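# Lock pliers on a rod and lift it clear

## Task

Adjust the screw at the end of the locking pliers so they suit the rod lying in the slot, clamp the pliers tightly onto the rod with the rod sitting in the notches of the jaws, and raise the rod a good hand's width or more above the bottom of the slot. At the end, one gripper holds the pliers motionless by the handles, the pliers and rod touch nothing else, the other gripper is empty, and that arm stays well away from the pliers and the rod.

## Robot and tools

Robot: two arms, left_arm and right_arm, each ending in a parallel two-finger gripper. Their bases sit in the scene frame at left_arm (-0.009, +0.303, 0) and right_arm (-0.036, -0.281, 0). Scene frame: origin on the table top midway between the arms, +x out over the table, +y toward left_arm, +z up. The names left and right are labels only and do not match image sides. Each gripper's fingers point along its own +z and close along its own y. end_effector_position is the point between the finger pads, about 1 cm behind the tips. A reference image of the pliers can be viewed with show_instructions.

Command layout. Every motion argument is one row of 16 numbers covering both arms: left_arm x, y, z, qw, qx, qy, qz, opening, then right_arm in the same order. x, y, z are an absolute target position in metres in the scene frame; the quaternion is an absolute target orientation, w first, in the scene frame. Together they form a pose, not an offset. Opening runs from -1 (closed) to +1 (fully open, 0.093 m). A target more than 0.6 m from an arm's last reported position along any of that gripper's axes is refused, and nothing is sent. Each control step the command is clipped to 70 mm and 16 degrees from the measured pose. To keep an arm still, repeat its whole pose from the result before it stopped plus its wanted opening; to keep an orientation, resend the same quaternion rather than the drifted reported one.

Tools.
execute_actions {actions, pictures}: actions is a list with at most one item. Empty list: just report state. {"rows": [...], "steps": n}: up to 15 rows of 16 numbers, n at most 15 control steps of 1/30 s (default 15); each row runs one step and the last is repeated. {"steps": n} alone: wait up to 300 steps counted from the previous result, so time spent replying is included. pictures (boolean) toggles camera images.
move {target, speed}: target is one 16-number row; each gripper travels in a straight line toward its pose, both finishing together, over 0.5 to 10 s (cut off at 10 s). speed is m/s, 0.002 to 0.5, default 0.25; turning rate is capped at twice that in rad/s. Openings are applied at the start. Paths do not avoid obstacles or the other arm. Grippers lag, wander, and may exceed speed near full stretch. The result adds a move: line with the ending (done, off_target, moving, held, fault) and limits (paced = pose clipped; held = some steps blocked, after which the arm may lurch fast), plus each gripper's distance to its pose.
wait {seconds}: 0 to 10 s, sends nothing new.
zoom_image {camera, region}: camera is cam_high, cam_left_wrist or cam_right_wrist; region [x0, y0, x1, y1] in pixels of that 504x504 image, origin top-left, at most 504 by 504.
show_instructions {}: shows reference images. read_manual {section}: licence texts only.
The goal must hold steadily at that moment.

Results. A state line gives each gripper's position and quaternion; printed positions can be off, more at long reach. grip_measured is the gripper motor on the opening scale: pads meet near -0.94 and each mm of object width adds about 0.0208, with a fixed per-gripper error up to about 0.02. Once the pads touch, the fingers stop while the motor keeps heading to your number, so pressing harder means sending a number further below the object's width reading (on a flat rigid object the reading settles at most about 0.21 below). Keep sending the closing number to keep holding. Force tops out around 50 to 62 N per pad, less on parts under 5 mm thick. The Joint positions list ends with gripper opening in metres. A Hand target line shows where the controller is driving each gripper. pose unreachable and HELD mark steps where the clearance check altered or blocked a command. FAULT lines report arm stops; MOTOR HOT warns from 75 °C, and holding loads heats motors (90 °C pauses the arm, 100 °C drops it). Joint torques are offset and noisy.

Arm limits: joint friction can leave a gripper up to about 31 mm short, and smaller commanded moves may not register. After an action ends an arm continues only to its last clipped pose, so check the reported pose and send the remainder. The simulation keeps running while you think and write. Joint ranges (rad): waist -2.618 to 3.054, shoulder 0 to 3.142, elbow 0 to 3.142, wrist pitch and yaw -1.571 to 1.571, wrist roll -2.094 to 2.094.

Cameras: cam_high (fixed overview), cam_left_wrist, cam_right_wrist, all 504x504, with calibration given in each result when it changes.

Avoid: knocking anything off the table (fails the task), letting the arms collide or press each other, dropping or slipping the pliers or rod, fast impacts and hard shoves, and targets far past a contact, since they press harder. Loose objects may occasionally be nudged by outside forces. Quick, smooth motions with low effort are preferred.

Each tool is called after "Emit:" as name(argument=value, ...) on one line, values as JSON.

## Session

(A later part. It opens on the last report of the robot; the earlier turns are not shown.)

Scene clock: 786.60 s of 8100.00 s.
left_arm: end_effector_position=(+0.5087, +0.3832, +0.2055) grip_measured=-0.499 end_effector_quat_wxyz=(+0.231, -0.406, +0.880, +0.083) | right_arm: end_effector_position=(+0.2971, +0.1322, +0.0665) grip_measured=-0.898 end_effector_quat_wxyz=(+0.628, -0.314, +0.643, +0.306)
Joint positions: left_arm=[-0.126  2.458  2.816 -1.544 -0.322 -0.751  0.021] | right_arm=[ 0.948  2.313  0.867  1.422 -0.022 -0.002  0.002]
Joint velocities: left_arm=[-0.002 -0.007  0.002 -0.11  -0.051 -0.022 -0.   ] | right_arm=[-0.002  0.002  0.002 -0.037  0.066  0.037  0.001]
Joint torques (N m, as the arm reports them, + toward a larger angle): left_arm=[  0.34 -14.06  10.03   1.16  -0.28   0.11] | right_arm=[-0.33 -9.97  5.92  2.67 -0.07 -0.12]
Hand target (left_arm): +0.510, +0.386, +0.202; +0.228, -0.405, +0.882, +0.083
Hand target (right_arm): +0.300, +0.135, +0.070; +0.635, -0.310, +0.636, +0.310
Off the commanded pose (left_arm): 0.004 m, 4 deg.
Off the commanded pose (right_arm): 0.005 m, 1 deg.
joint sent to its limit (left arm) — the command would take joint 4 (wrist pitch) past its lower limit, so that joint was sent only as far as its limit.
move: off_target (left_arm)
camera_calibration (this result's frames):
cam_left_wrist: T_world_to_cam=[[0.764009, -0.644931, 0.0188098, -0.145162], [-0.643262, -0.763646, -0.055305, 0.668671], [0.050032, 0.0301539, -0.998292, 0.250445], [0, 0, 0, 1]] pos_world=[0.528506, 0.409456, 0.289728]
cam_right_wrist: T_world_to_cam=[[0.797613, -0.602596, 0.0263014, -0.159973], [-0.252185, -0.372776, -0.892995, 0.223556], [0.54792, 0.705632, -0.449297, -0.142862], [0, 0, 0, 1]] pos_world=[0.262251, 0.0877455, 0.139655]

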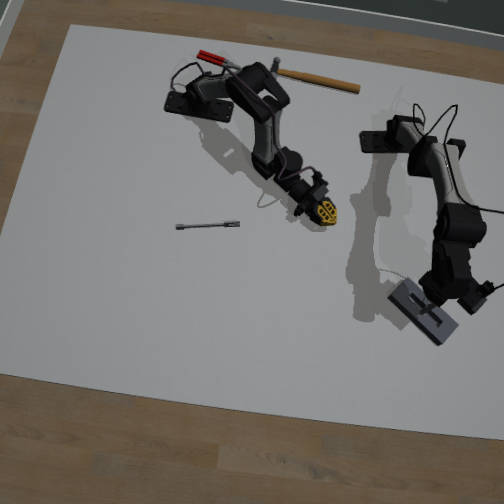

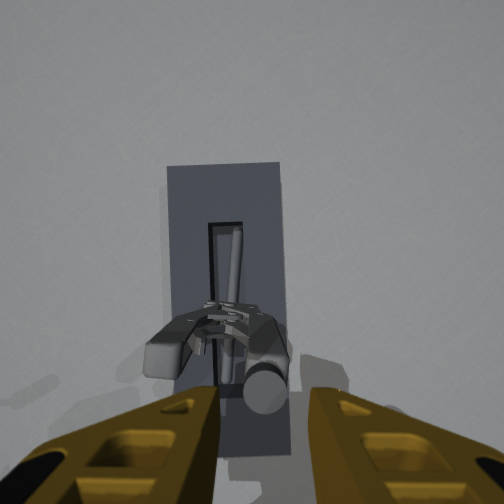

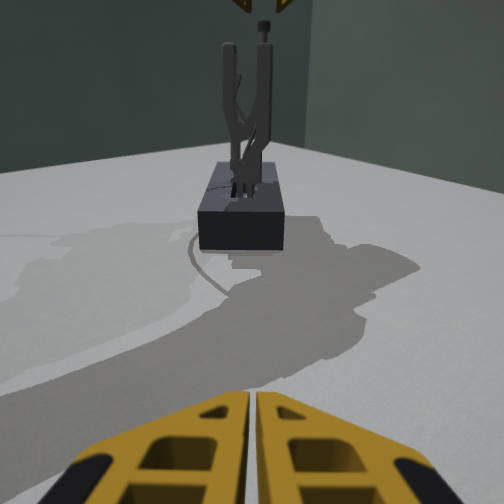

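Emit:
move(target=[0.511,0.388,0.176,0.2725,-0.4031,0.8643,0.1271,-0.5,0.30,0.135,0.07,0.6355,-0.31,0.6355,0.31,-0.9], speed=0.03)

Emit:
zoom_image(camera="cam_right_wrist", region=[200,0,320,100])

Scene clock: 792.07 s of 8100.00 s.
left_arm: end_effector_position=(+0.5148, +0.3930, +0.1840) grip_measured=-0.499 end_effector_quat_wxyz=(+0.280, -0.408, +0.860, +0.125) | right_arm: end_effector_position=(+0.2971, +0.1322, +0.0665) grip_measured=-0.898 end_effector_quat_wxyz=(+0.628, -0.314, +0.643, +0.306)
Joint positions: left_arm=[-0.144  2.244  2.275 -1.151 -0.445 -0.75   0.021] | right_arm=[ 0.948  2.313  0.867  1.422 -0.022 -0.002  0.002]
Joint velocities: left_arm=[ 0.002  0.002 -0.017 -0.007 -0.081 -0.051  0.001] | right_arm=[ 0.007  0.012 -0.002  0.051  0.066  0.066  0.   ]
Joint torques (N m, as the arm reports them, + toward a larger angle): left_arm=[ -1.07 -15.8    5.7    1.45  -0.42   0.02] | right_arm=[-0.37 -9.96  5.86  2.67 -0.07 -0.11]
Hand target (left_arm): +0.512, +0.388, +0.177; +0.271, -0.404, +0.864, +0.128
Hand target (right_arm): +0.300, +0.135, +0.070; +0.635, -0.310, +0.636, +0.310
Off the commanded pose (left_arm): 0.010 m, 1 deg.
Off the commanded pose (right_arm): 0.005 m, 1 deg.
move: done
camera_calibration (this result's frames):
cam_left_wrist: T_world_to_cam=[[0.783255, -0.621663, -0.00682622, -0.157354], [-0.612238, -0.769379, -0.182262, 0.688525], [0.108054, 0.146937, -0.983226, 0.149805], [0, 0, 0, 1]] pos_world=[0.528603, 0.409904, 0.271711]
cam_right_wrist: T_world_to_cam=[[0.797613, -0.602596, 0.0263014, -0.159973], [-0.252185, -0.372776, -0.892995, 0.223556], [0.54792, 0.705632, -0.449297, -0.142862], [0, 0, 0, 1]] pos_world=[0.262251, 0.0877455, 0.139655]

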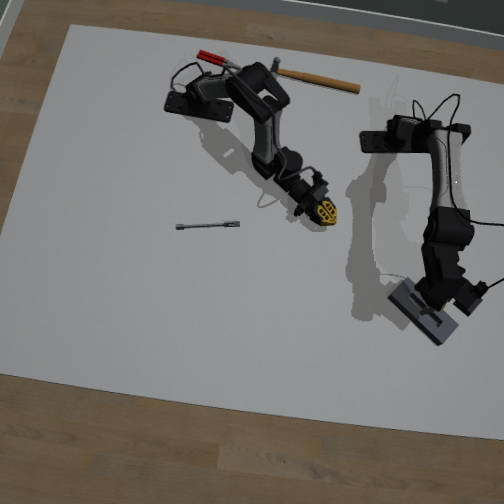

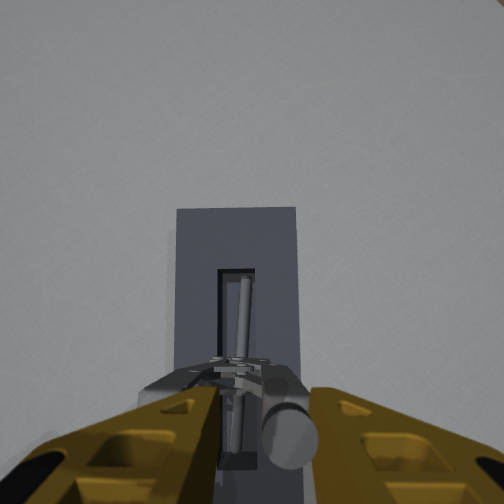

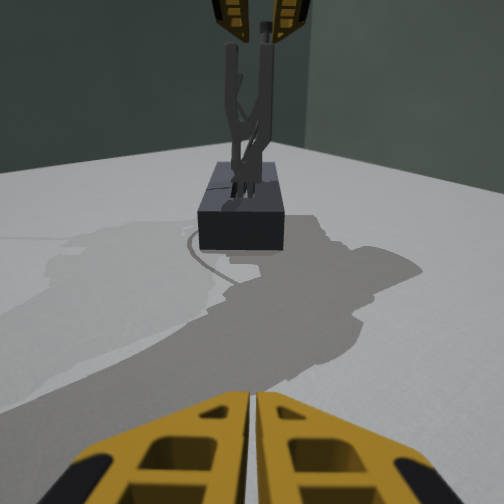

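Region (200, 0, 320, 100) of cam_right_wrist's 504x504 image, scaled by 4.200, with more detail than that image has.

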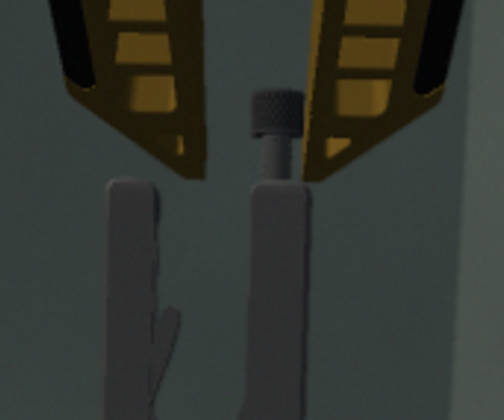

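Emit:
move(target=[0.511,0.379,0.182,0.2725,-0.4031,0.8643,0.1271,-0.5,0.30,0.135,0.07,0.6355,-0.31,0.6355,0.31,-0.9], speed=0.02)

Emit:
zoom_image(camera="cam_right_wrist", region=[200,0,320,100])

Scene clock: 795.47 s of 8100.00 s.
left_arm: end_effector_position=(+0.5137, +0.3825, +0.1827) grip_measured=-0.499 end_effector_quat_wxyz=(+0.276, -0.403, +0.863, +0.124) | right_arm: end_effector_position=(+0.2971, +0.1322, +0.0665) grip_measured=-0.898 end_effector_quat_wxyz=(+0.628, -0.314, +0.643, +0.306)
Joint positions: left_arm=[-0.165  2.244  2.274 -1.163 -0.448 -0.761  0.021] | right_arm=[ 0.948  2.313  0.867  1.422 -0.022 -0.002  0.002]
Joint velocities: left_arm=[ 0.012  0.007 -0.002 -0.066 -0.007  0.066 -0.001] | right_arm=[ 0.022  0.012 -0.007 -0.037 -0.051  0.051 -0.002]
Joint torques (N m, as the arm reports them, + toward a larger angle): left_arm=[ -0.88 -15.25   8.58   1.2   -0.48  -0.07] | right_arm=[ -0.35 -10.     5.94   2.68  -0.07  -0.12]
Hand target (left_arm): +0.511, +0.379, +0.182; +0.272, -0.403, +0.864, +0.127
Hand target (right_arm): +0.300, +0.135, +0.070; +0.635, -0.310, +0.636, +0.310
Off the commanded pose (left_arm): 0.005 m, 1 deg.
Off the commanded pose (right_arm): 0.005 m, 1 deg.
move: done
camera_calibration (this result's frames):
cam_left_wrist: T_world_to_cam=[[0.776604, -0.629863, -0.0126276, -0.155486], [-0.621812, -0.76315, -0.175933, 0.680961], [0.101177, 0.144482, -0.984321, 0.154897], [0, 0, 0, 1]] pos_world=[0.528509, 0.399361, 0.270309]
cam_right_wrist: T_world_to_cam=[[0.797613, -0.602596, 0.0263014, -0.159973], [-0.252185, -0.372776, -0.892995, 0.223556], [0.54792, 0.705632, -0.449297, -0.142862], [0, 0, 0, 1]] pos_world=[0.262251, 0.0877455, 0.139655]

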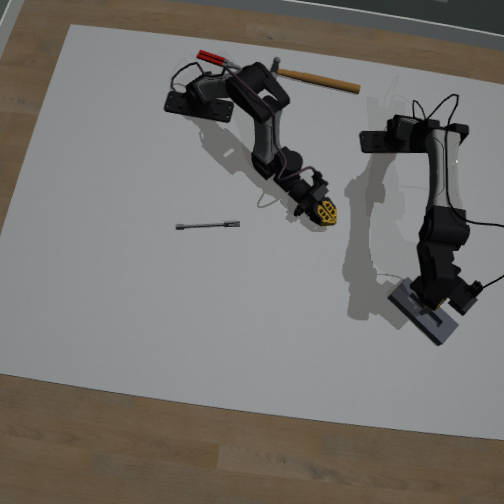

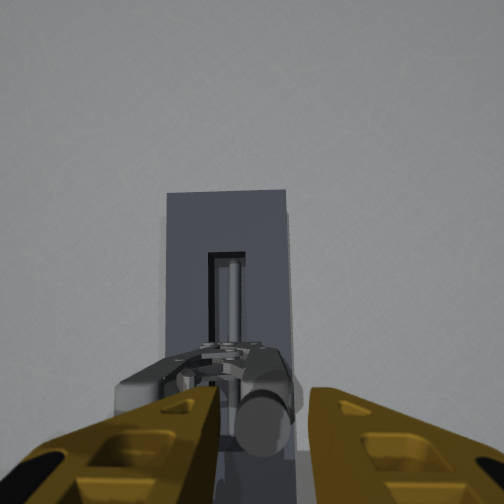

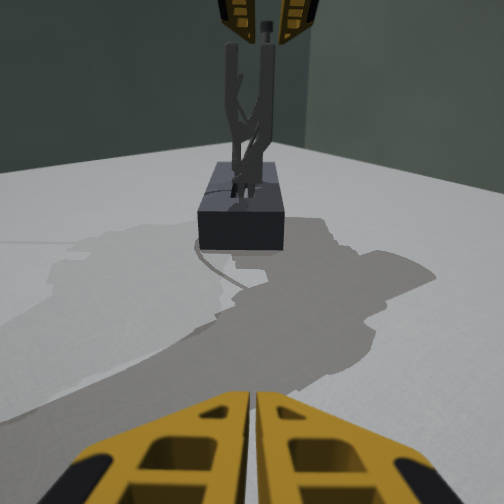

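Region (200, 0, 320, 100) of cam_right_wrist's 504x504 image, scaled by 4.200, with more detail than that image has.

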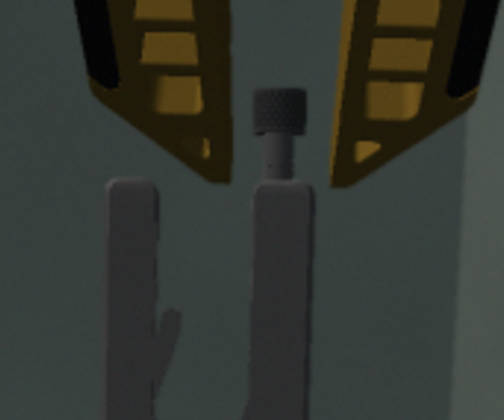

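Emit:
move(target=[0.511,0.381,0.194,0.2725,-0.4031,0.8643,0.1271,-0.5,0.30,0.135,0.07,0.6355,-0.31,0.6355,0.31,-0.9], speed=0.01)

Emit:
move(target=[0.511,0.381,0.194,0.2725,-0.4031,0.8643,0.1271,-0.88,0.30,0.135,0.07,0.6355,-0.31,0.6355,0.31,-0.9], speed=0.01)

Emit:
zoom_image(camera="cam_right_wrist", region=[200,0,320,100])

Scene clock: 801.13 s of 8100.00 s.
left_arm: end_effector_position=(+0.5090, +0.3825, +0.1952) grip_measured=-0.499 end_effector_quat_wxyz=(+0.275, -0.403, +0.864, +0.125) | right_arm: end_effector_position=(+0.2971, +0.1322, +0.0665) grip_measured=-0.898 end_effector_quat_wxyz=(+0.628, -0.314, +0.643, +0.306)
Joint positions: left_arm=[-0.165  2.244  2.327 -1.22  -0.448 -0.762  0.021] | right_arm=[ 0.948  2.313  0.867  1.422 -0.022 -0.002  0.002]
Joint velocities: left_arm=[-0.002 -0.007  0.017 -0.037  0.037  0.022  0.   ] | right_arm=[ 0.007  0.002 -0.017 -0.051  0.081 -0.007 -0.   ]
Joint torques (N m, as the arm reports them, + toward a larger angle): left_arm=[ -0.64 -13.49  11.18   1.18  -0.43   0.02] | right_arm=[ -0.33 -10.     5.9    2.67  -0.06  -0.11]
Hand target (left_arm): +0.511, +0.381, +0.194; +0.273, -0.403, +0.864, +0.127
Hand target (right_arm): +0.300, +0.135, +0.070; +0.635, -0.310, +0.636, +0.310
Off the commanded pose (left_arm): 0.003 m, 0 deg.
Off the commanded pose (right_arm): 0.005 m, 1 deg.
move: done
camera_calibration (this result's frames):
cam_left_wrist: T_world_to_cam=[[0.776948, -0.629383, -0.0151227, -0.151592], [-0.621944, -0.763595, -0.173516, 0.679954], [0.0976604, 0.144218, -0.984715, 0.169578], [0, 0, 0, 1]] pos_world=[0.524111, 0.399344, 0.282676]
cam_right_wrist: T_world_to_cam=[[0.797613, -0.602596, 0.0263014, -0.159973], [-0.252185, -0.372776, -0.892995, 0.223556], [0.54792, 0.705632, -0.449297, -0.142862], [0, 0, 0, 1]] pos_world=[0.262251, 0.0877455, 0.139655]

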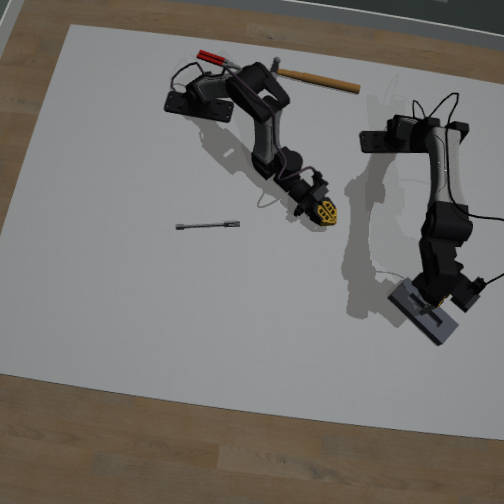

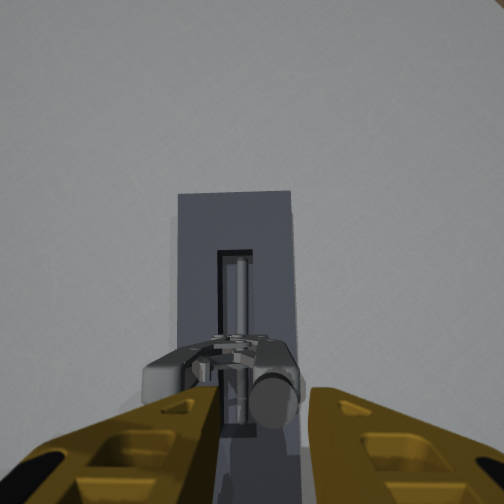

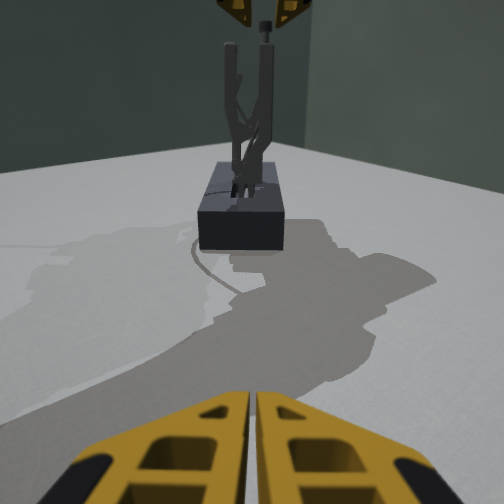

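Scene clock: 802.57 s of 8100.00 s.
left_arm: end_effector_position=(+0.5087, +0.3823, +0.1949) grip_measured=-0.866 end_effector_quat_wxyz=(+0.274, -0.403, +0.864, +0.125) | right_arm: end_effector_position=(+0.2971, +0.1322, +0.0665) grip_measured=-0.898 end_effector_quat_wxyz=(+0.628, -0.314, +0.643, +0.306)
Joint positions: left_arm=[-0.165  2.244  2.327 -1.222 -0.448 -0.762  0.004] | right_arm=[ 0.948  2.313  0.867  1.422 -0.022 -0.002  0.002]
Joint velocities: left_arm=[-0.007 -0.002 -0.002  0.007  0.037 -0.007 -0.001] | right_arm=[-0.017  0.007  0.002  0.007  0.007 -0.022 -0.   ]
Joint torques (N m, as the arm reports them, + toward a larger angle): left_arm=[ -0.52 -13.51  11.34   1.16  -0.47  -0.01] | right_arm=[-0.35 -9.98  5.93  2.67 -0.08 -0.11]
Hand target (left_arm): +0.511, +0.381, +0.194; +0.273, -0.403, +0.864, +0.127
Hand target (right_arm): +0.300, +0.135, +0.070; +0.635, -0.310, +0.636, +0.310
Off the commanded pose (left_arm): 0.003 m, 0 deg.
Off the commanded pose (right_arm): 0.005 m, 1 deg.
move: done
camera_calibration (this result's frames):
cam_left_wrist: T_world_to_cam=[[0.776717, -0.629643, -0.0161481, -0.15097], [-0.622516, -0.76352, -0.171788, 0.67952], [0.095836, 0.143483, -0.985002, 0.170668], [0, 0, 0, 1]] pos_world=[0.523917, 0.399282, 0.282404]
cam_right_wrist: T_world_to_cam=[[0.797613, -0.602596, 0.0263014, -0.159973], [-0.252185, -0.372776, -0.892995, 0.223556], [0.54792, 0.705632, -0.449297, -0.142862], [0, 0, 0, 1]] pos_world=[0.262251, 0.0877455, 0.139655]

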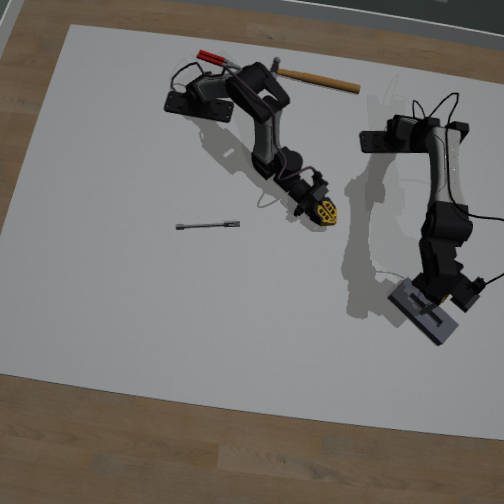

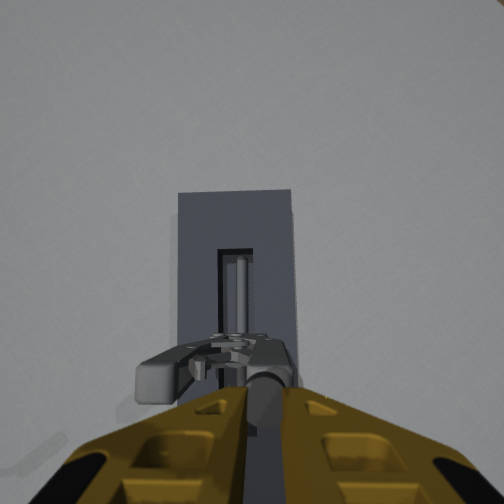

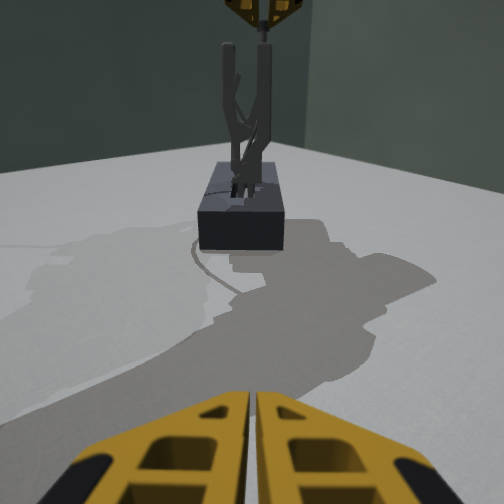

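Region (200, 0, 320, 100) of cam_right_wrist's 504x504 image, scaled by 4.200, with more detail than that image has.

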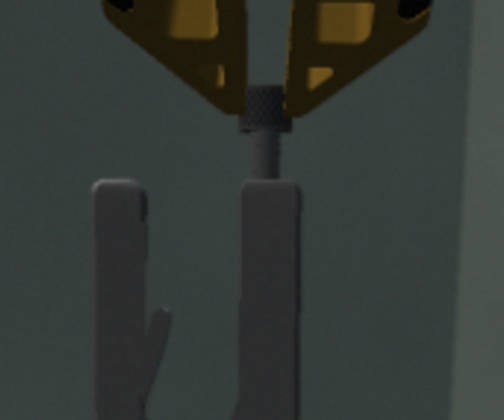

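Too high; reopen and lower ~6 mm.

Emit:
move(target=[0.511,0.383,0.18,0.2725,-0.4031,0.8643,0.1271,-0.55,0.30,0.135,0.07,0.6355,-0.31,0.6355,0.31,-0.9], speed=0.008)

Emit:
zoom_image(camera="cam_right_wrist", region=[200,0,320,100])

Scene clock: 807.03 s of 8100.00 s.
left_arm: end_effector_position=(+0.5130, +0.3824, +0.1857) grip_measured=-0.551 end_effector_quat_wxyz=(+0.276, -0.404, +0.863, +0.124) | right_arm: end_effector_position=(+0.2971, +0.1322, +0.0665) grip_measured=-0.898 end_effector_quat_wxyz=(+0.628, -0.314, +0.643, +0.306)
Joint positions: left_arm=[-0.165  2.244  2.286 -1.175 -0.448 -0.762  0.019] | right_arm=[ 0.948  2.313  0.867  1.422 -0.022 -0.002  0.002]
Joint velocities: left_arm=[-0.012 -0.007 -0.002 -0.037 -0.037 -0.007 -0.   ] | right_arm=[ 0.002 -0.002 -0.002  0.037 -0.022 -0.11   0.   ]
Joint torques (N m, as the arm reports them, + toward a larger angle): left_arm=[ -0.29 -15.8    6.04   1.49  -0.42   0.02] | right_arm=[-0.33 -9.97  5.91  2.68 -0.06 -0.12]
Hand target (left_arm): +0.511, +0.383, +0.180; +0.272, -0.403, +0.864, +0.127
Hand target (right_arm): +0.300, +0.135, +0.070; +0.635, -0.310, +0.636, +0.310
Off the commanded pose (left_arm): 0.006 m, 1 deg.
Off the commanded pose (right_arm): 0.005 m, 1 deg.
move: done
camera_calibration (this result's frames):
cam_left_wrist: T_world_to_cam=[[0.776801, -0.629642, -0.0114523, -0.155359], [-0.621456, -0.763507, -0.175639, 0.680826], [0.101846, 0.143554, -0.984388, 0.157916], [0, 0, 0, 1]] pos_world=[0.527703, 0.399326, 0.273251]
cam_right_wrist: T_world_to_cam=[[0.797613, -0.602596, 0.0263014, -0.159973], [-0.252185, -0.372776, -0.892995, 0.223556], [0.54792, 0.705632, -0.449297, -0.142862], [0, 0, 0, 1]] pos_world=[0.262251, 0.0877455, 0.139655]

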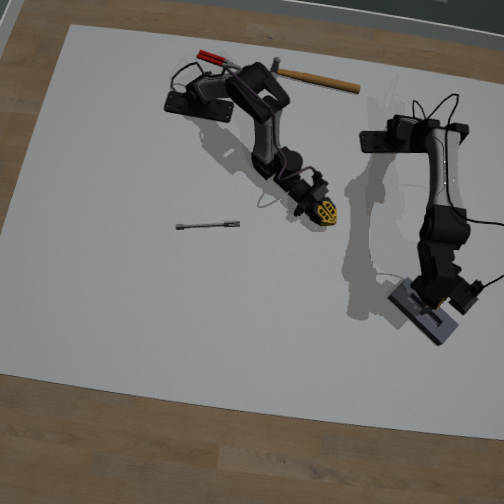

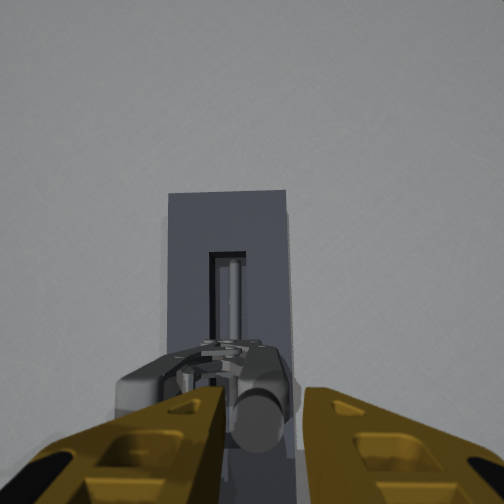

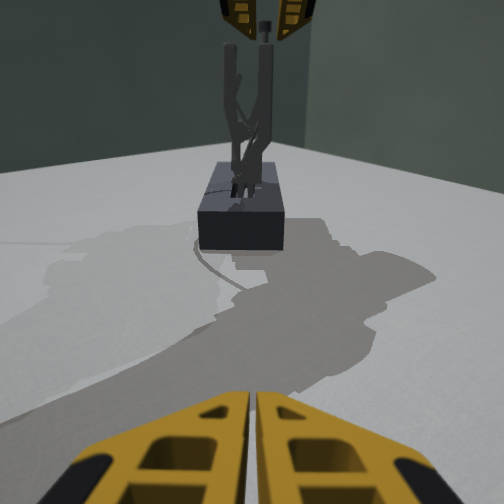

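Region (200, 0, 320, 100) of cam_right_wrist's 504x504 image, scaled by 4.200, with more detail than that image has.

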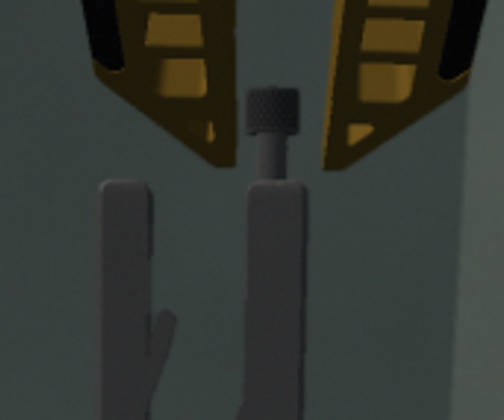

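Emit:
move(target=[0.511,0.383,0.18,0.2725,-0.4031,0.8643,0.1271,-0.88,0.30,0.135,0.07,0.6355,-0.31,0.6355,0.31,-0.9], speed=0.05)

Emit:
move(target=[0.511,0.383,0.18,0.2905,-0.2468,0.9212,0.0778,-0.88,0.30,0.135,0.07,0.6355,-0.31,0.6355,0.31,-0.9], speed=0.1)

Scene clock: 818.40 s of 8100.00 s.
left_arm: end_effector_position=(+0.5134, +0.3823, +0.1858) grip_measured=-0.862 end_effector_quat_wxyz=(+0.277, -0.404, +0.863, +0.123) | right_arm: end_effector_position=(+0.2971, +0.1322, +0.0665) grip_measured=-0.898 end_effector_quat_wxyz=(+0.628, -0.314, +0.643, +0.306)
Joint positions: left_arm=[-0.165  2.244  2.286 -1.173 -0.447 -0.762  0.004] | right_arm=[ 0.948  2.313  0.867  1.422 -0.022 -0.002  0.002]
Joint velocities: left_arm=[-0.002  0.002 -0.017  0.037  0.037 -0.051 -0.002] | right_arm=[-0.002 -0.017  0.012  0.037  0.022 -0.007 -0.   ]
Joint torques (N m, as the arm reports them, + toward a larger angle): left_arm=[ -0.26 -15.76   5.96   1.48  -0.44   0.06] | right_arm=[-0.38 -9.97  5.89  2.67 -0.07 -0.12]
Hand target (left_arm): +0.511, +0.383, +0.180; +0.272, -0.403, +0.864, +0.127
Hand target (right_arm): +0.300, +0.135, +0.070; +0.635, -0.310, +0.636, +0.310
Off the commanded pose (left_arm): 0.006 m, 1 deg.
Off the commanded pose (right_arm): 0.005 m, 1 deg.
move: done
camera_calibration (this result's frames):
cam_left_wrist: T_world_to_cam=[[0.776719, -0.629771, -0.00976427, -0.155925], [-0.621243, -0.763463, -0.17658, 0.681112], [0.10375, 0.143219, -0.984238, 0.157161], [0, 0, 0, 1]] pos_world=[0.527941, 0.399299, 0.273432]
cam_right_wrist: T_world_to_cam=[[0.797613, -0.602596, 0.0263014, -0.159973], [-0.252185, -0.372776, -0.892995, 0.223556], [0.54792, 0.705632, -0.449297, -0.142862], [0, 0, 0, 1]] pos_world=[0.262251, 0.0877455, 0.139655]

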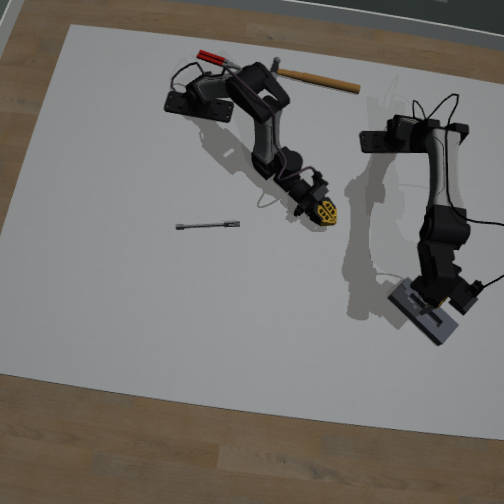

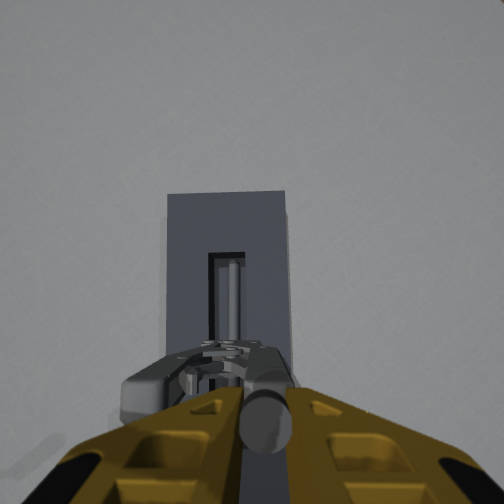

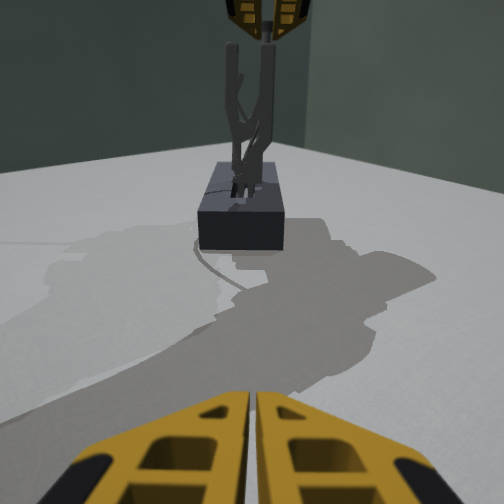

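Scene clock: 820.50 s of 8100.00 s.
left_arm: end_effector_position=(+0.5135, +0.3831, +0.1866) grip_measured=-0.862 end_effector_quat_wxyz=(+0.296, -0.254, +0.917, +0.084) | right_arm: end_effector_position=(+0.2971, +0.1322, +0.0665) grip_measured=-0.898 end_effector_quat_wxyz=(+0.628, -0.314, +0.643, +0.306)
Joint positions: left_arm=[-0.112  2.087  2.016 -0.929 -0.276 -0.395  0.004] | right_arm=[ 0.948  2.313  0.867  1.422 -0.022 -0.002  0.002]
Joint velocities: left_arm=[ 0.002 -0.012 -0.017 -0.007 -0.007  0.037 -0.   ] | right_arm=[-0.012  0.007  0.002 -0.051 -0.066  0.081 -0.   ]
Joint torques (N m, as the arm reports them, + toward a larger angle): left_arm=[  0.23 -15.09   6.43   1.8   -0.05   0.21] | right_arm=[-0.37 -9.96  5.95  2.67 -0.06 -0.12]
Hand target (left_arm): +0.511, +0.383, +0.181; +0.291, -0.246, +0.921, +0.079
Hand target (right_arm): +0.300, +0.135, +0.070; +0.635, -0.310, +0.636, +0.310
Off the commanded pose (left_arm): 0.007 m, 1 deg.
Off the commanded pose (right_arm): 0.005 m, 1 deg.
move: done
camera_calibration (this result's frames):
cam_left_wrist: T_world_to_cam=[[0.531613, -0.846631, -0.0245842, 0.0561601], [-0.83447, -0.518564, -0.18642, 0.699419], [0.145081, 0.119618, -0.982162, 0.145196], [0, 0, 0, 1]] pos_world=[0.532723, 0.392872, 0.274373]
cam_right_wrist: T_world_to_cam=[[0.797613, -0.602596, 0.0263014, -0.159973], [-0.252185, -0.372776, -0.892995, 0.223556], [0.54792, 0.705632, -0.449297, -0.142862], [0, 0, 0, 1]] pos_world=[0.262251, 0.0877455, 0.139655]

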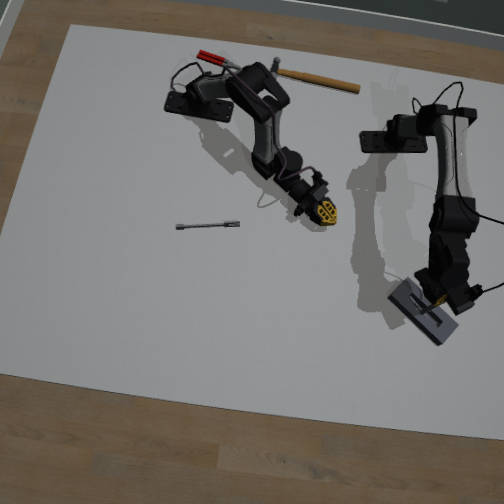

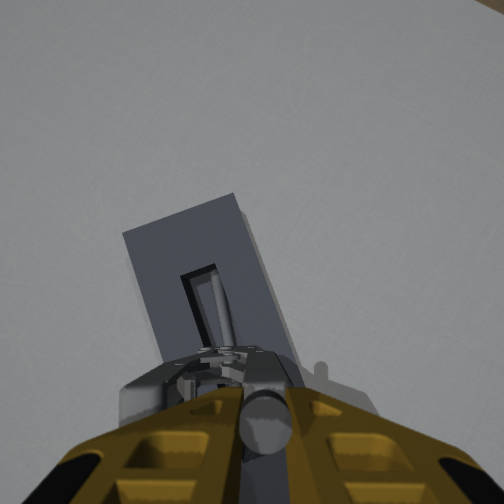

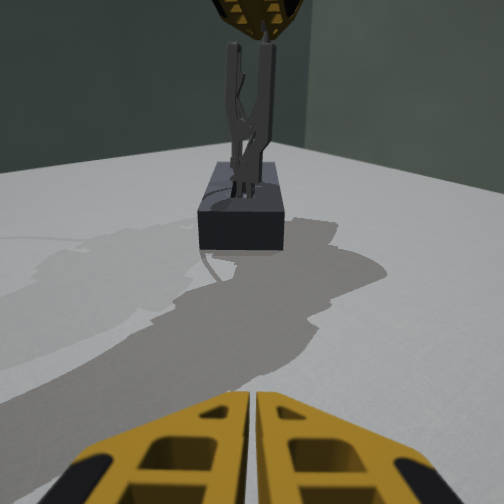

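Emit:
move(target=[0.511,0.383,0.18,0.2996,-0.0831,0.9501,0.0262,-0.88,0.30,0.135,0.07,0.6355,-0.31,0.6355,0.31,-0.9], speed=0.1)

Scene clock: 824.57 s of 8100.00 s.
left_arm: end_effector_position=(+0.5137, +0.3844, +0.1871) grip_measured=-0.863 end_effector_quat_wxyz=(+0.305, -0.094, +0.947, +0.035) | right_arm: end_effector_position=(+0.2971, +0.1322, +0.0665) grip_measured=-0.898 end_effector_quat_wxyz=(+0.628, -0.314, +0.643, +0.306)
Joint positions: left_arm=[-0.036  2.032  1.928 -0.844 -0.042 -0.043  0.004] | right_arm=[ 0.948  2.313  0.867  1.422 -0.022 -0.002  0.002]
Joint velocities: left_arm=[ 0.002 -0.007 -0.002  0.095  0.007  0.037  0.   ] | right_arm=[-0.002  0.007 -0.007 -0.007  0.037  0.081 -0.   ]
Joint torques (N m, as the arm reports them, + toward a larger angle): left_arm=[  0.2  -14.59   6.64   1.97   0.11   0.24] | right_arm=[ -0.32 -10.01   5.95   2.67  -0.07  -0.12]
Hand target (left_arm): +0.511, +0.383, +0.181; +0.301, -0.083, +0.950, +0.028
Hand target (right_arm): +0.300, +0.135, +0.070; +0.635, -0.310, +0.636, +0.310
Off the commanded pose (left_arm): 0.008 m, 2 deg.
Off the commanded pose (right_arm): 0.005 m, 1 deg.
move: done
camera_calibration (this result's frames):
cam_left_wrist: T_world_to_cam=[[0.216128, -0.975927, -0.0292494, 0.269892], [-0.960958, -0.207322, -0.183241, 0.645054], [0.172766, 0.0677111, -0.982633, 0.15131], [0, 0, 0, 1]] pos_world=[0.535397, 0.386883, 0.274777]
cam_right_wrist: T_world_to_cam=[[0.797613, -0.602596, 0.0263014, -0.159973], [-0.252185, -0.372776, -0.892995, 0.223556], [0.54792, 0.705632, -0.449297, -0.142862], [0, 0, 0, 1]] pos_world=[0.262251, 0.0877455, 0.139655]

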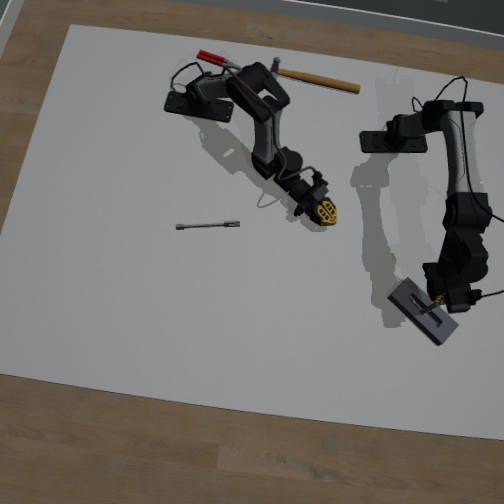

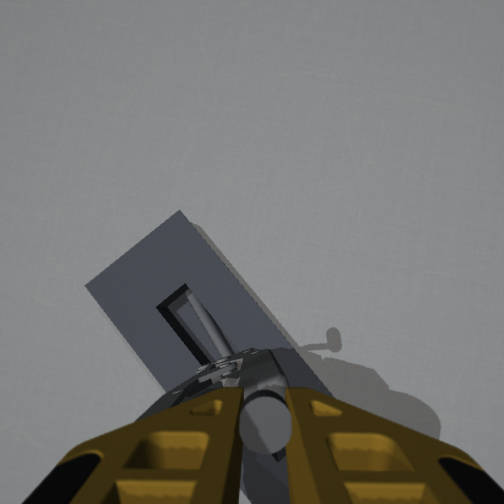

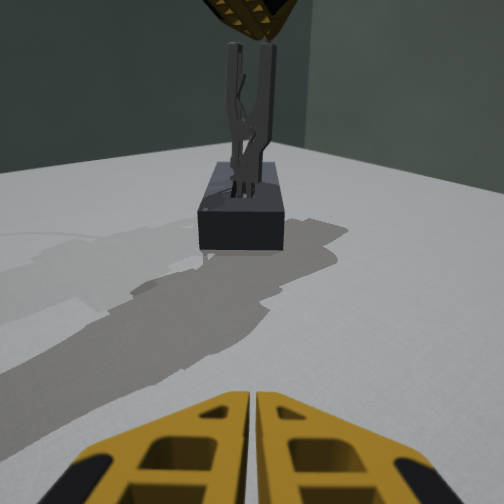

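Emit:
move(target=[0.511,0.383,0.18,0.2996,0.0831,0.9501,-0.0262,-0.88,0.30,0.135,0.07,0.6355,-0.31,0.6355,0.31,-0.9], speed=0.1)

Scene clock: 828.27 s of 8100.00 s.
left_arm: end_effector_position=(+0.5090, +0.3861, +0.1870) grip_measured=-0.863 end_effector_quat_wxyz=(+0.310, +0.069, +0.948, -0.012) | right_arm: end_effector_position=(+0.2971, +0.1322, +0.0665) grip_measured=-0.898 end_effector_quat_wxyz=(+0.628, -0.314, +0.643, +0.306)
Joint positions: left_arm=[ 0.043  2.032  1.928 -0.863  0.193  0.306  0.004] | right_arm=[ 0.948  2.313  0.867  1.422 -0.022 -0.002  0.002]
Joint velocities: left_arm=[ 0.002 -0.002  0.007 -0.037  0.007  0.066  0.001] | right_arm=[-0.002 -0.007 -0.017 -0.081  0.022 -0.066 -0.   ]
Joint torques (N m, as the arm reports them, + toward a larger angle): left_arm=[  0.07 -11.02  11.73   1.53   0.35   0.31] | right_arm=[ -0.33 -10.04   5.93   2.68  -0.05  -0.12]
Hand target (left_arm): +0.511, +0.383, +0.180; +0.302, +0.083, +0.949, -0.025
Hand target (right_arm): +0.300, +0.135, +0.070; +0.635, -0.310, +0.636, +0.310
Off the commanded pose (left_arm): 0.008 m, 3 deg.
Off the commanded pose (right_arm): 0.005 m, 1 deg.
move: off_target (left_arm)
camera_calibration (this result's frames):
cam_left_wrist: T_world_to_cam=[[-0.120998, -0.991812, -0.0408443, 0.452395], [-0.973606, 0.126597, -0.189907, 0.519638], [0.193523, 0.0167879, -0.980952, 0.160692], [0, 0, 0, 1]] pos_world=[0.529564, 0.380208, 0.274792]
cam_right_wrist: T_world_to_cam=[[0.797613, -0.602596, 0.0263014, -0.159973], [-0.252185, -0.372776, -0.892995, 0.223556], [0.54792, 0.705632, -0.449297, -0.142862], [0, 0, 0, 1]] pos_world=[0.262251, 0.0877455, 0.139655]

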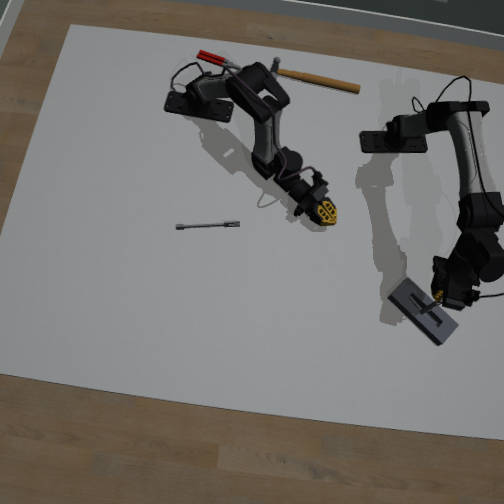

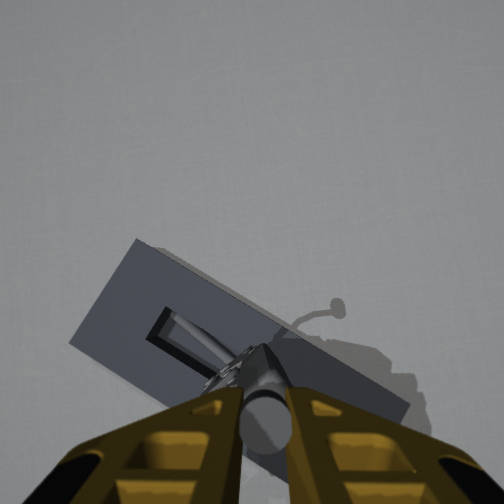

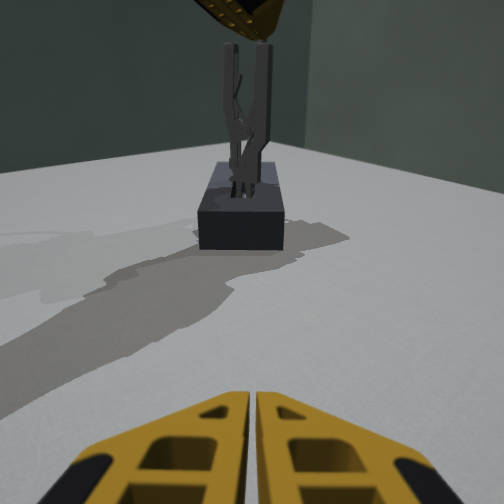

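Emit:
move(target=[0.511,0.383,0.18,0.2961,0.1656,0.9392,-0.0522,-0.88,0.30,0.135,0.07,0.6355,-0.31,0.6355,0.31,-0.9], speed=0.1)

Scene clock: 832.33 s of 8100.00 s.
left_arm: end_effector_position=(+0.5095, +0.3869, +0.1865) grip_measured=-0.864 end_effector_quat_wxyz=(+0.304, +0.151, +0.940, -0.037) | right_arm: end_effector_position=(+0.2971, +0.1322, +0.0665) grip_measured=-0.898 end_effector_quat_wxyz=(+0.628, -0.314, +0.643, +0.306)
Joint positions: left_arm=[ 0.079  2.09   2.023 -0.951  0.304  0.488  0.004] | right_arm=[ 0.948  2.313  0.867  1.422 -0.022 -0.002  0.002]
Joint velocities: left_arm=[ 0.017  0.002  0.002 -0.007  0.051  0.022  0.001] | right_arm=[-0.012 -0.002 -0.012  0.051 -0.037  0.037  0.   ]
Joint torques (N m, as the arm reports them, + toward a larger angle): left_arm=[ -0.04 -11.76  11.4    1.42   0.46   0.31] | right_arm=[-0.35 -9.95  5.95  2.67 -0.07 -0.13]
Hand target (left_arm): +0.511, +0.383, +0.180; +0.298, +0.165, +0.939, -0.051
Hand target (right_arm): +0.300, +0.135, +0.070; +0.635, -0.310, +0.636, +0.310
Off the commanded pose (left_arm): 0.008 m, 3 deg.
Off the commanded pose (right_arm): 0.005 m, 1 deg.
move: off_target (left_arm)
camera_calibration (this result's frames):
cam_left_wrist: T_world_to_cam=[[-0.289735, -0.956184, -0.0420299, 0.525685], [-0.938663, 0.292456, -0.182704, 0.436613], [0.186991, -0.0134838, -0.982269, 0.175387], [0, 0, 0, 1]] pos_world=[0.529346, 0.377327, 0.274143]
cam_right_wrist: T_world_to_cam=[[0.797613, -0.602596, 0.0263014, -0.159973], [-0.252185, -0.372776, -0.892995, 0.223556], [0.54792, 0.705632, -0.449297, -0.142862], [0, 0, 0, 1]] pos_world=[0.262251, 0.0877455, 0.139655]

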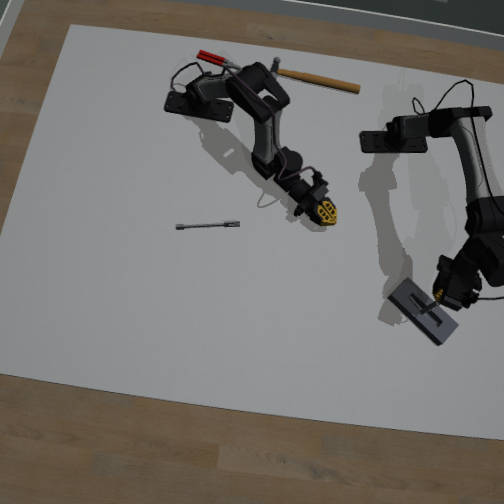

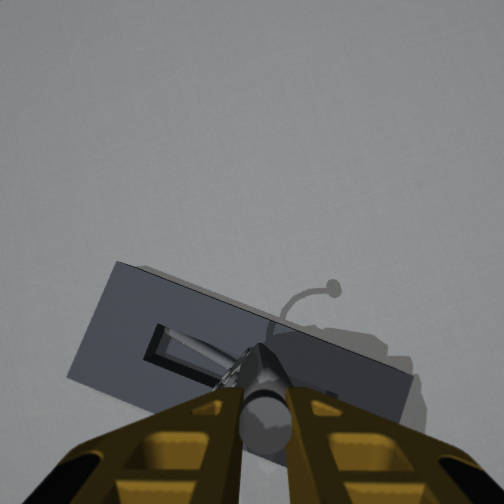

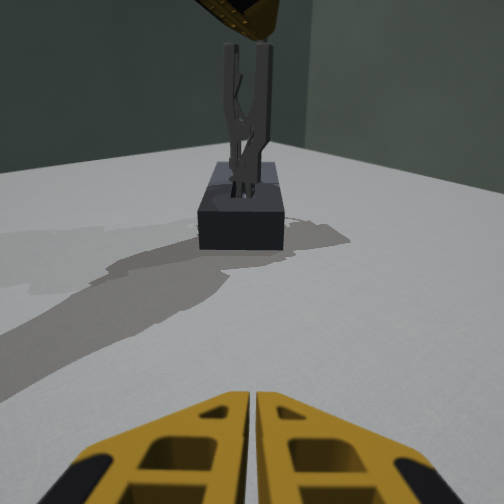

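Emit:
move(target=[0.511,0.383,0.18,0.2905,0.2468,0.9212,-0.0778,-0.88,0.30,0.135,0.07,0.6355,-0.31,0.6355,0.31,-0.9], speed=0.1)

Scene clock: 835.93 s of 8100.00 s.
left_arm: end_effector_position=(+0.5104, +0.3872, +0.1859) grip_measured=-0.864 end_effector_quat_wxyz=(+0.297, +0.233, +0.924, -0.062) | right_arm: end_effector_position=(+0.2971, +0.1322, +0.0665) grip_measured=-0.898 end_effector_quat_wxyz=(+0.628, -0.314, +0.643, +0.306)
Joint positions: left_arm=[ 0.108  2.174  2.165 -1.079  0.399  0.68   0.004] | right_arm=[ 0.948  2.313  0.867  1.422 -0.022 -0.002  0.002]
Joint velocities: left_arm=[-0.017  0.012  0.012  0.066 -0.051  0.007  0.   ] | right_arm=[ 0.032 -0.017 -0.002 -0.037  0.051  0.022  0.001]
Joint torques (N m, as the arm reports them, + toward a larger angle): left_arm=[ -0.33 -12.21  11.19   1.21   0.52   0.28] | right_arm=[-0.36 -9.98  5.9   2.68 -0.06 -0.11]
Hand target (left_arm): +0.511, +0.383, +0.179; +0.292, +0.246, +0.921, -0.077
Hand target (right_arm): +0.300, +0.135, +0.070; +0.635, -0.310, +0.636, +0.310
Off the commanded pose (left_arm): 0.007 m, 3 deg.
Off the commanded pose (right_arm): 0.005 m, 1 deg.
move: off_target (left_arm)
camera_calibration (this result's frames):
cam_left_wrist: T_world_to_cam=[[-0.451245, -0.891268, -0.0449326, 0.583997], [-0.874493, 0.451666, -0.176806, 0.341766], [0.177876, -0.0404894, -0.98322, 0.189898], [0, 0, 0, 1]] pos_world=[0.52862, 0.373823, 0.273378]
cam_right_wrist: T_world_to_cam=[[0.797613, -0.602596, 0.0263014, -0.159973], [-0.252185, -0.372776, -0.892995, 0.223556], [0.54792, 0.705632, -0.449297, -0.142862], [0, 0, 0, 1]] pos_world=[0.262251, 0.0877455, 0.139655]

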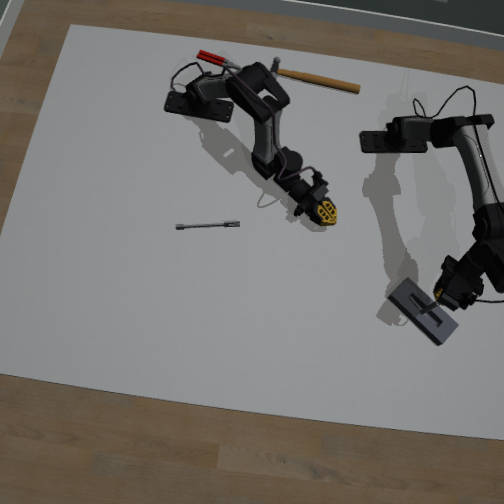

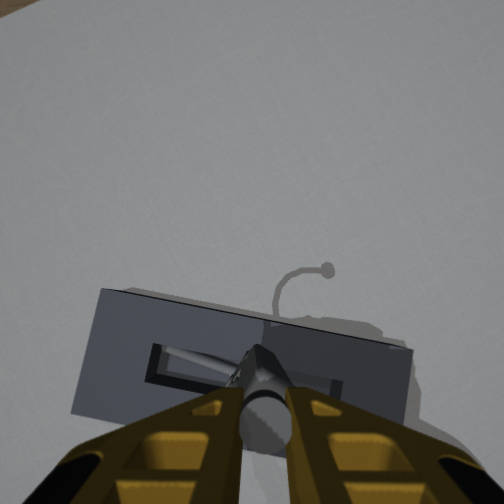

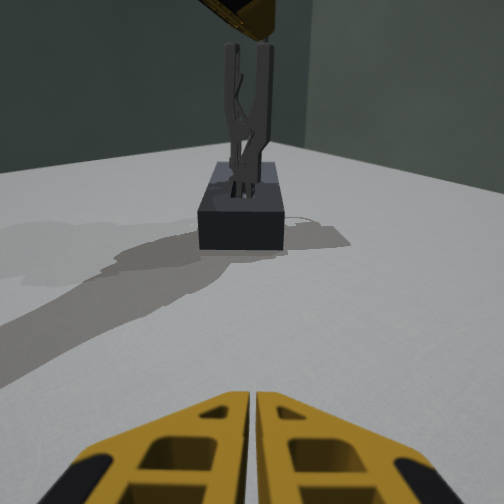

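Emit:
zoom_image(camera="cam_left_wrist", region=[200,330,330,460])

Emit:
zoom_image(camera="cam_right_wrist", region=[170,0,330,230])

Region (200, 330, 330, 460) of cam_left_wrist's 504x504 image, scaled by 3.877, with more detail than that image has.

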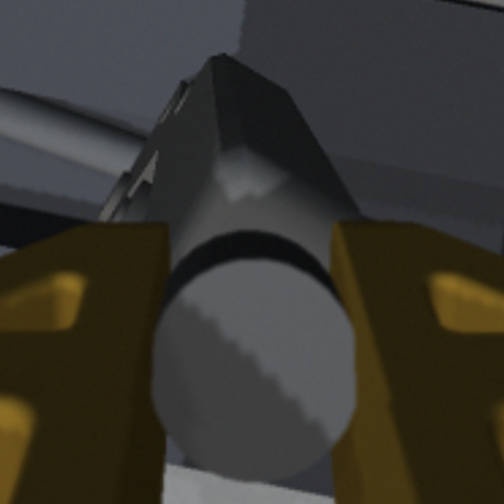

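Region (170, 0, 330, 230) of cam_right_wrist's 504x504 image, scaled by 2.191, with more detail than that image has; it fills the left 351 columns of this view, and the rest is white.

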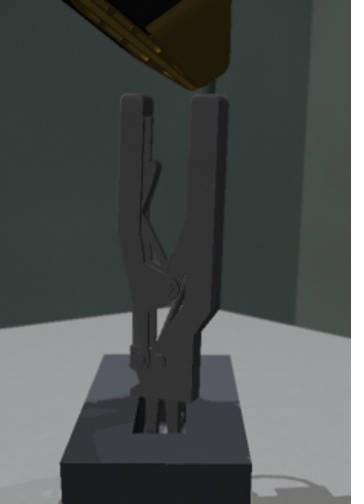

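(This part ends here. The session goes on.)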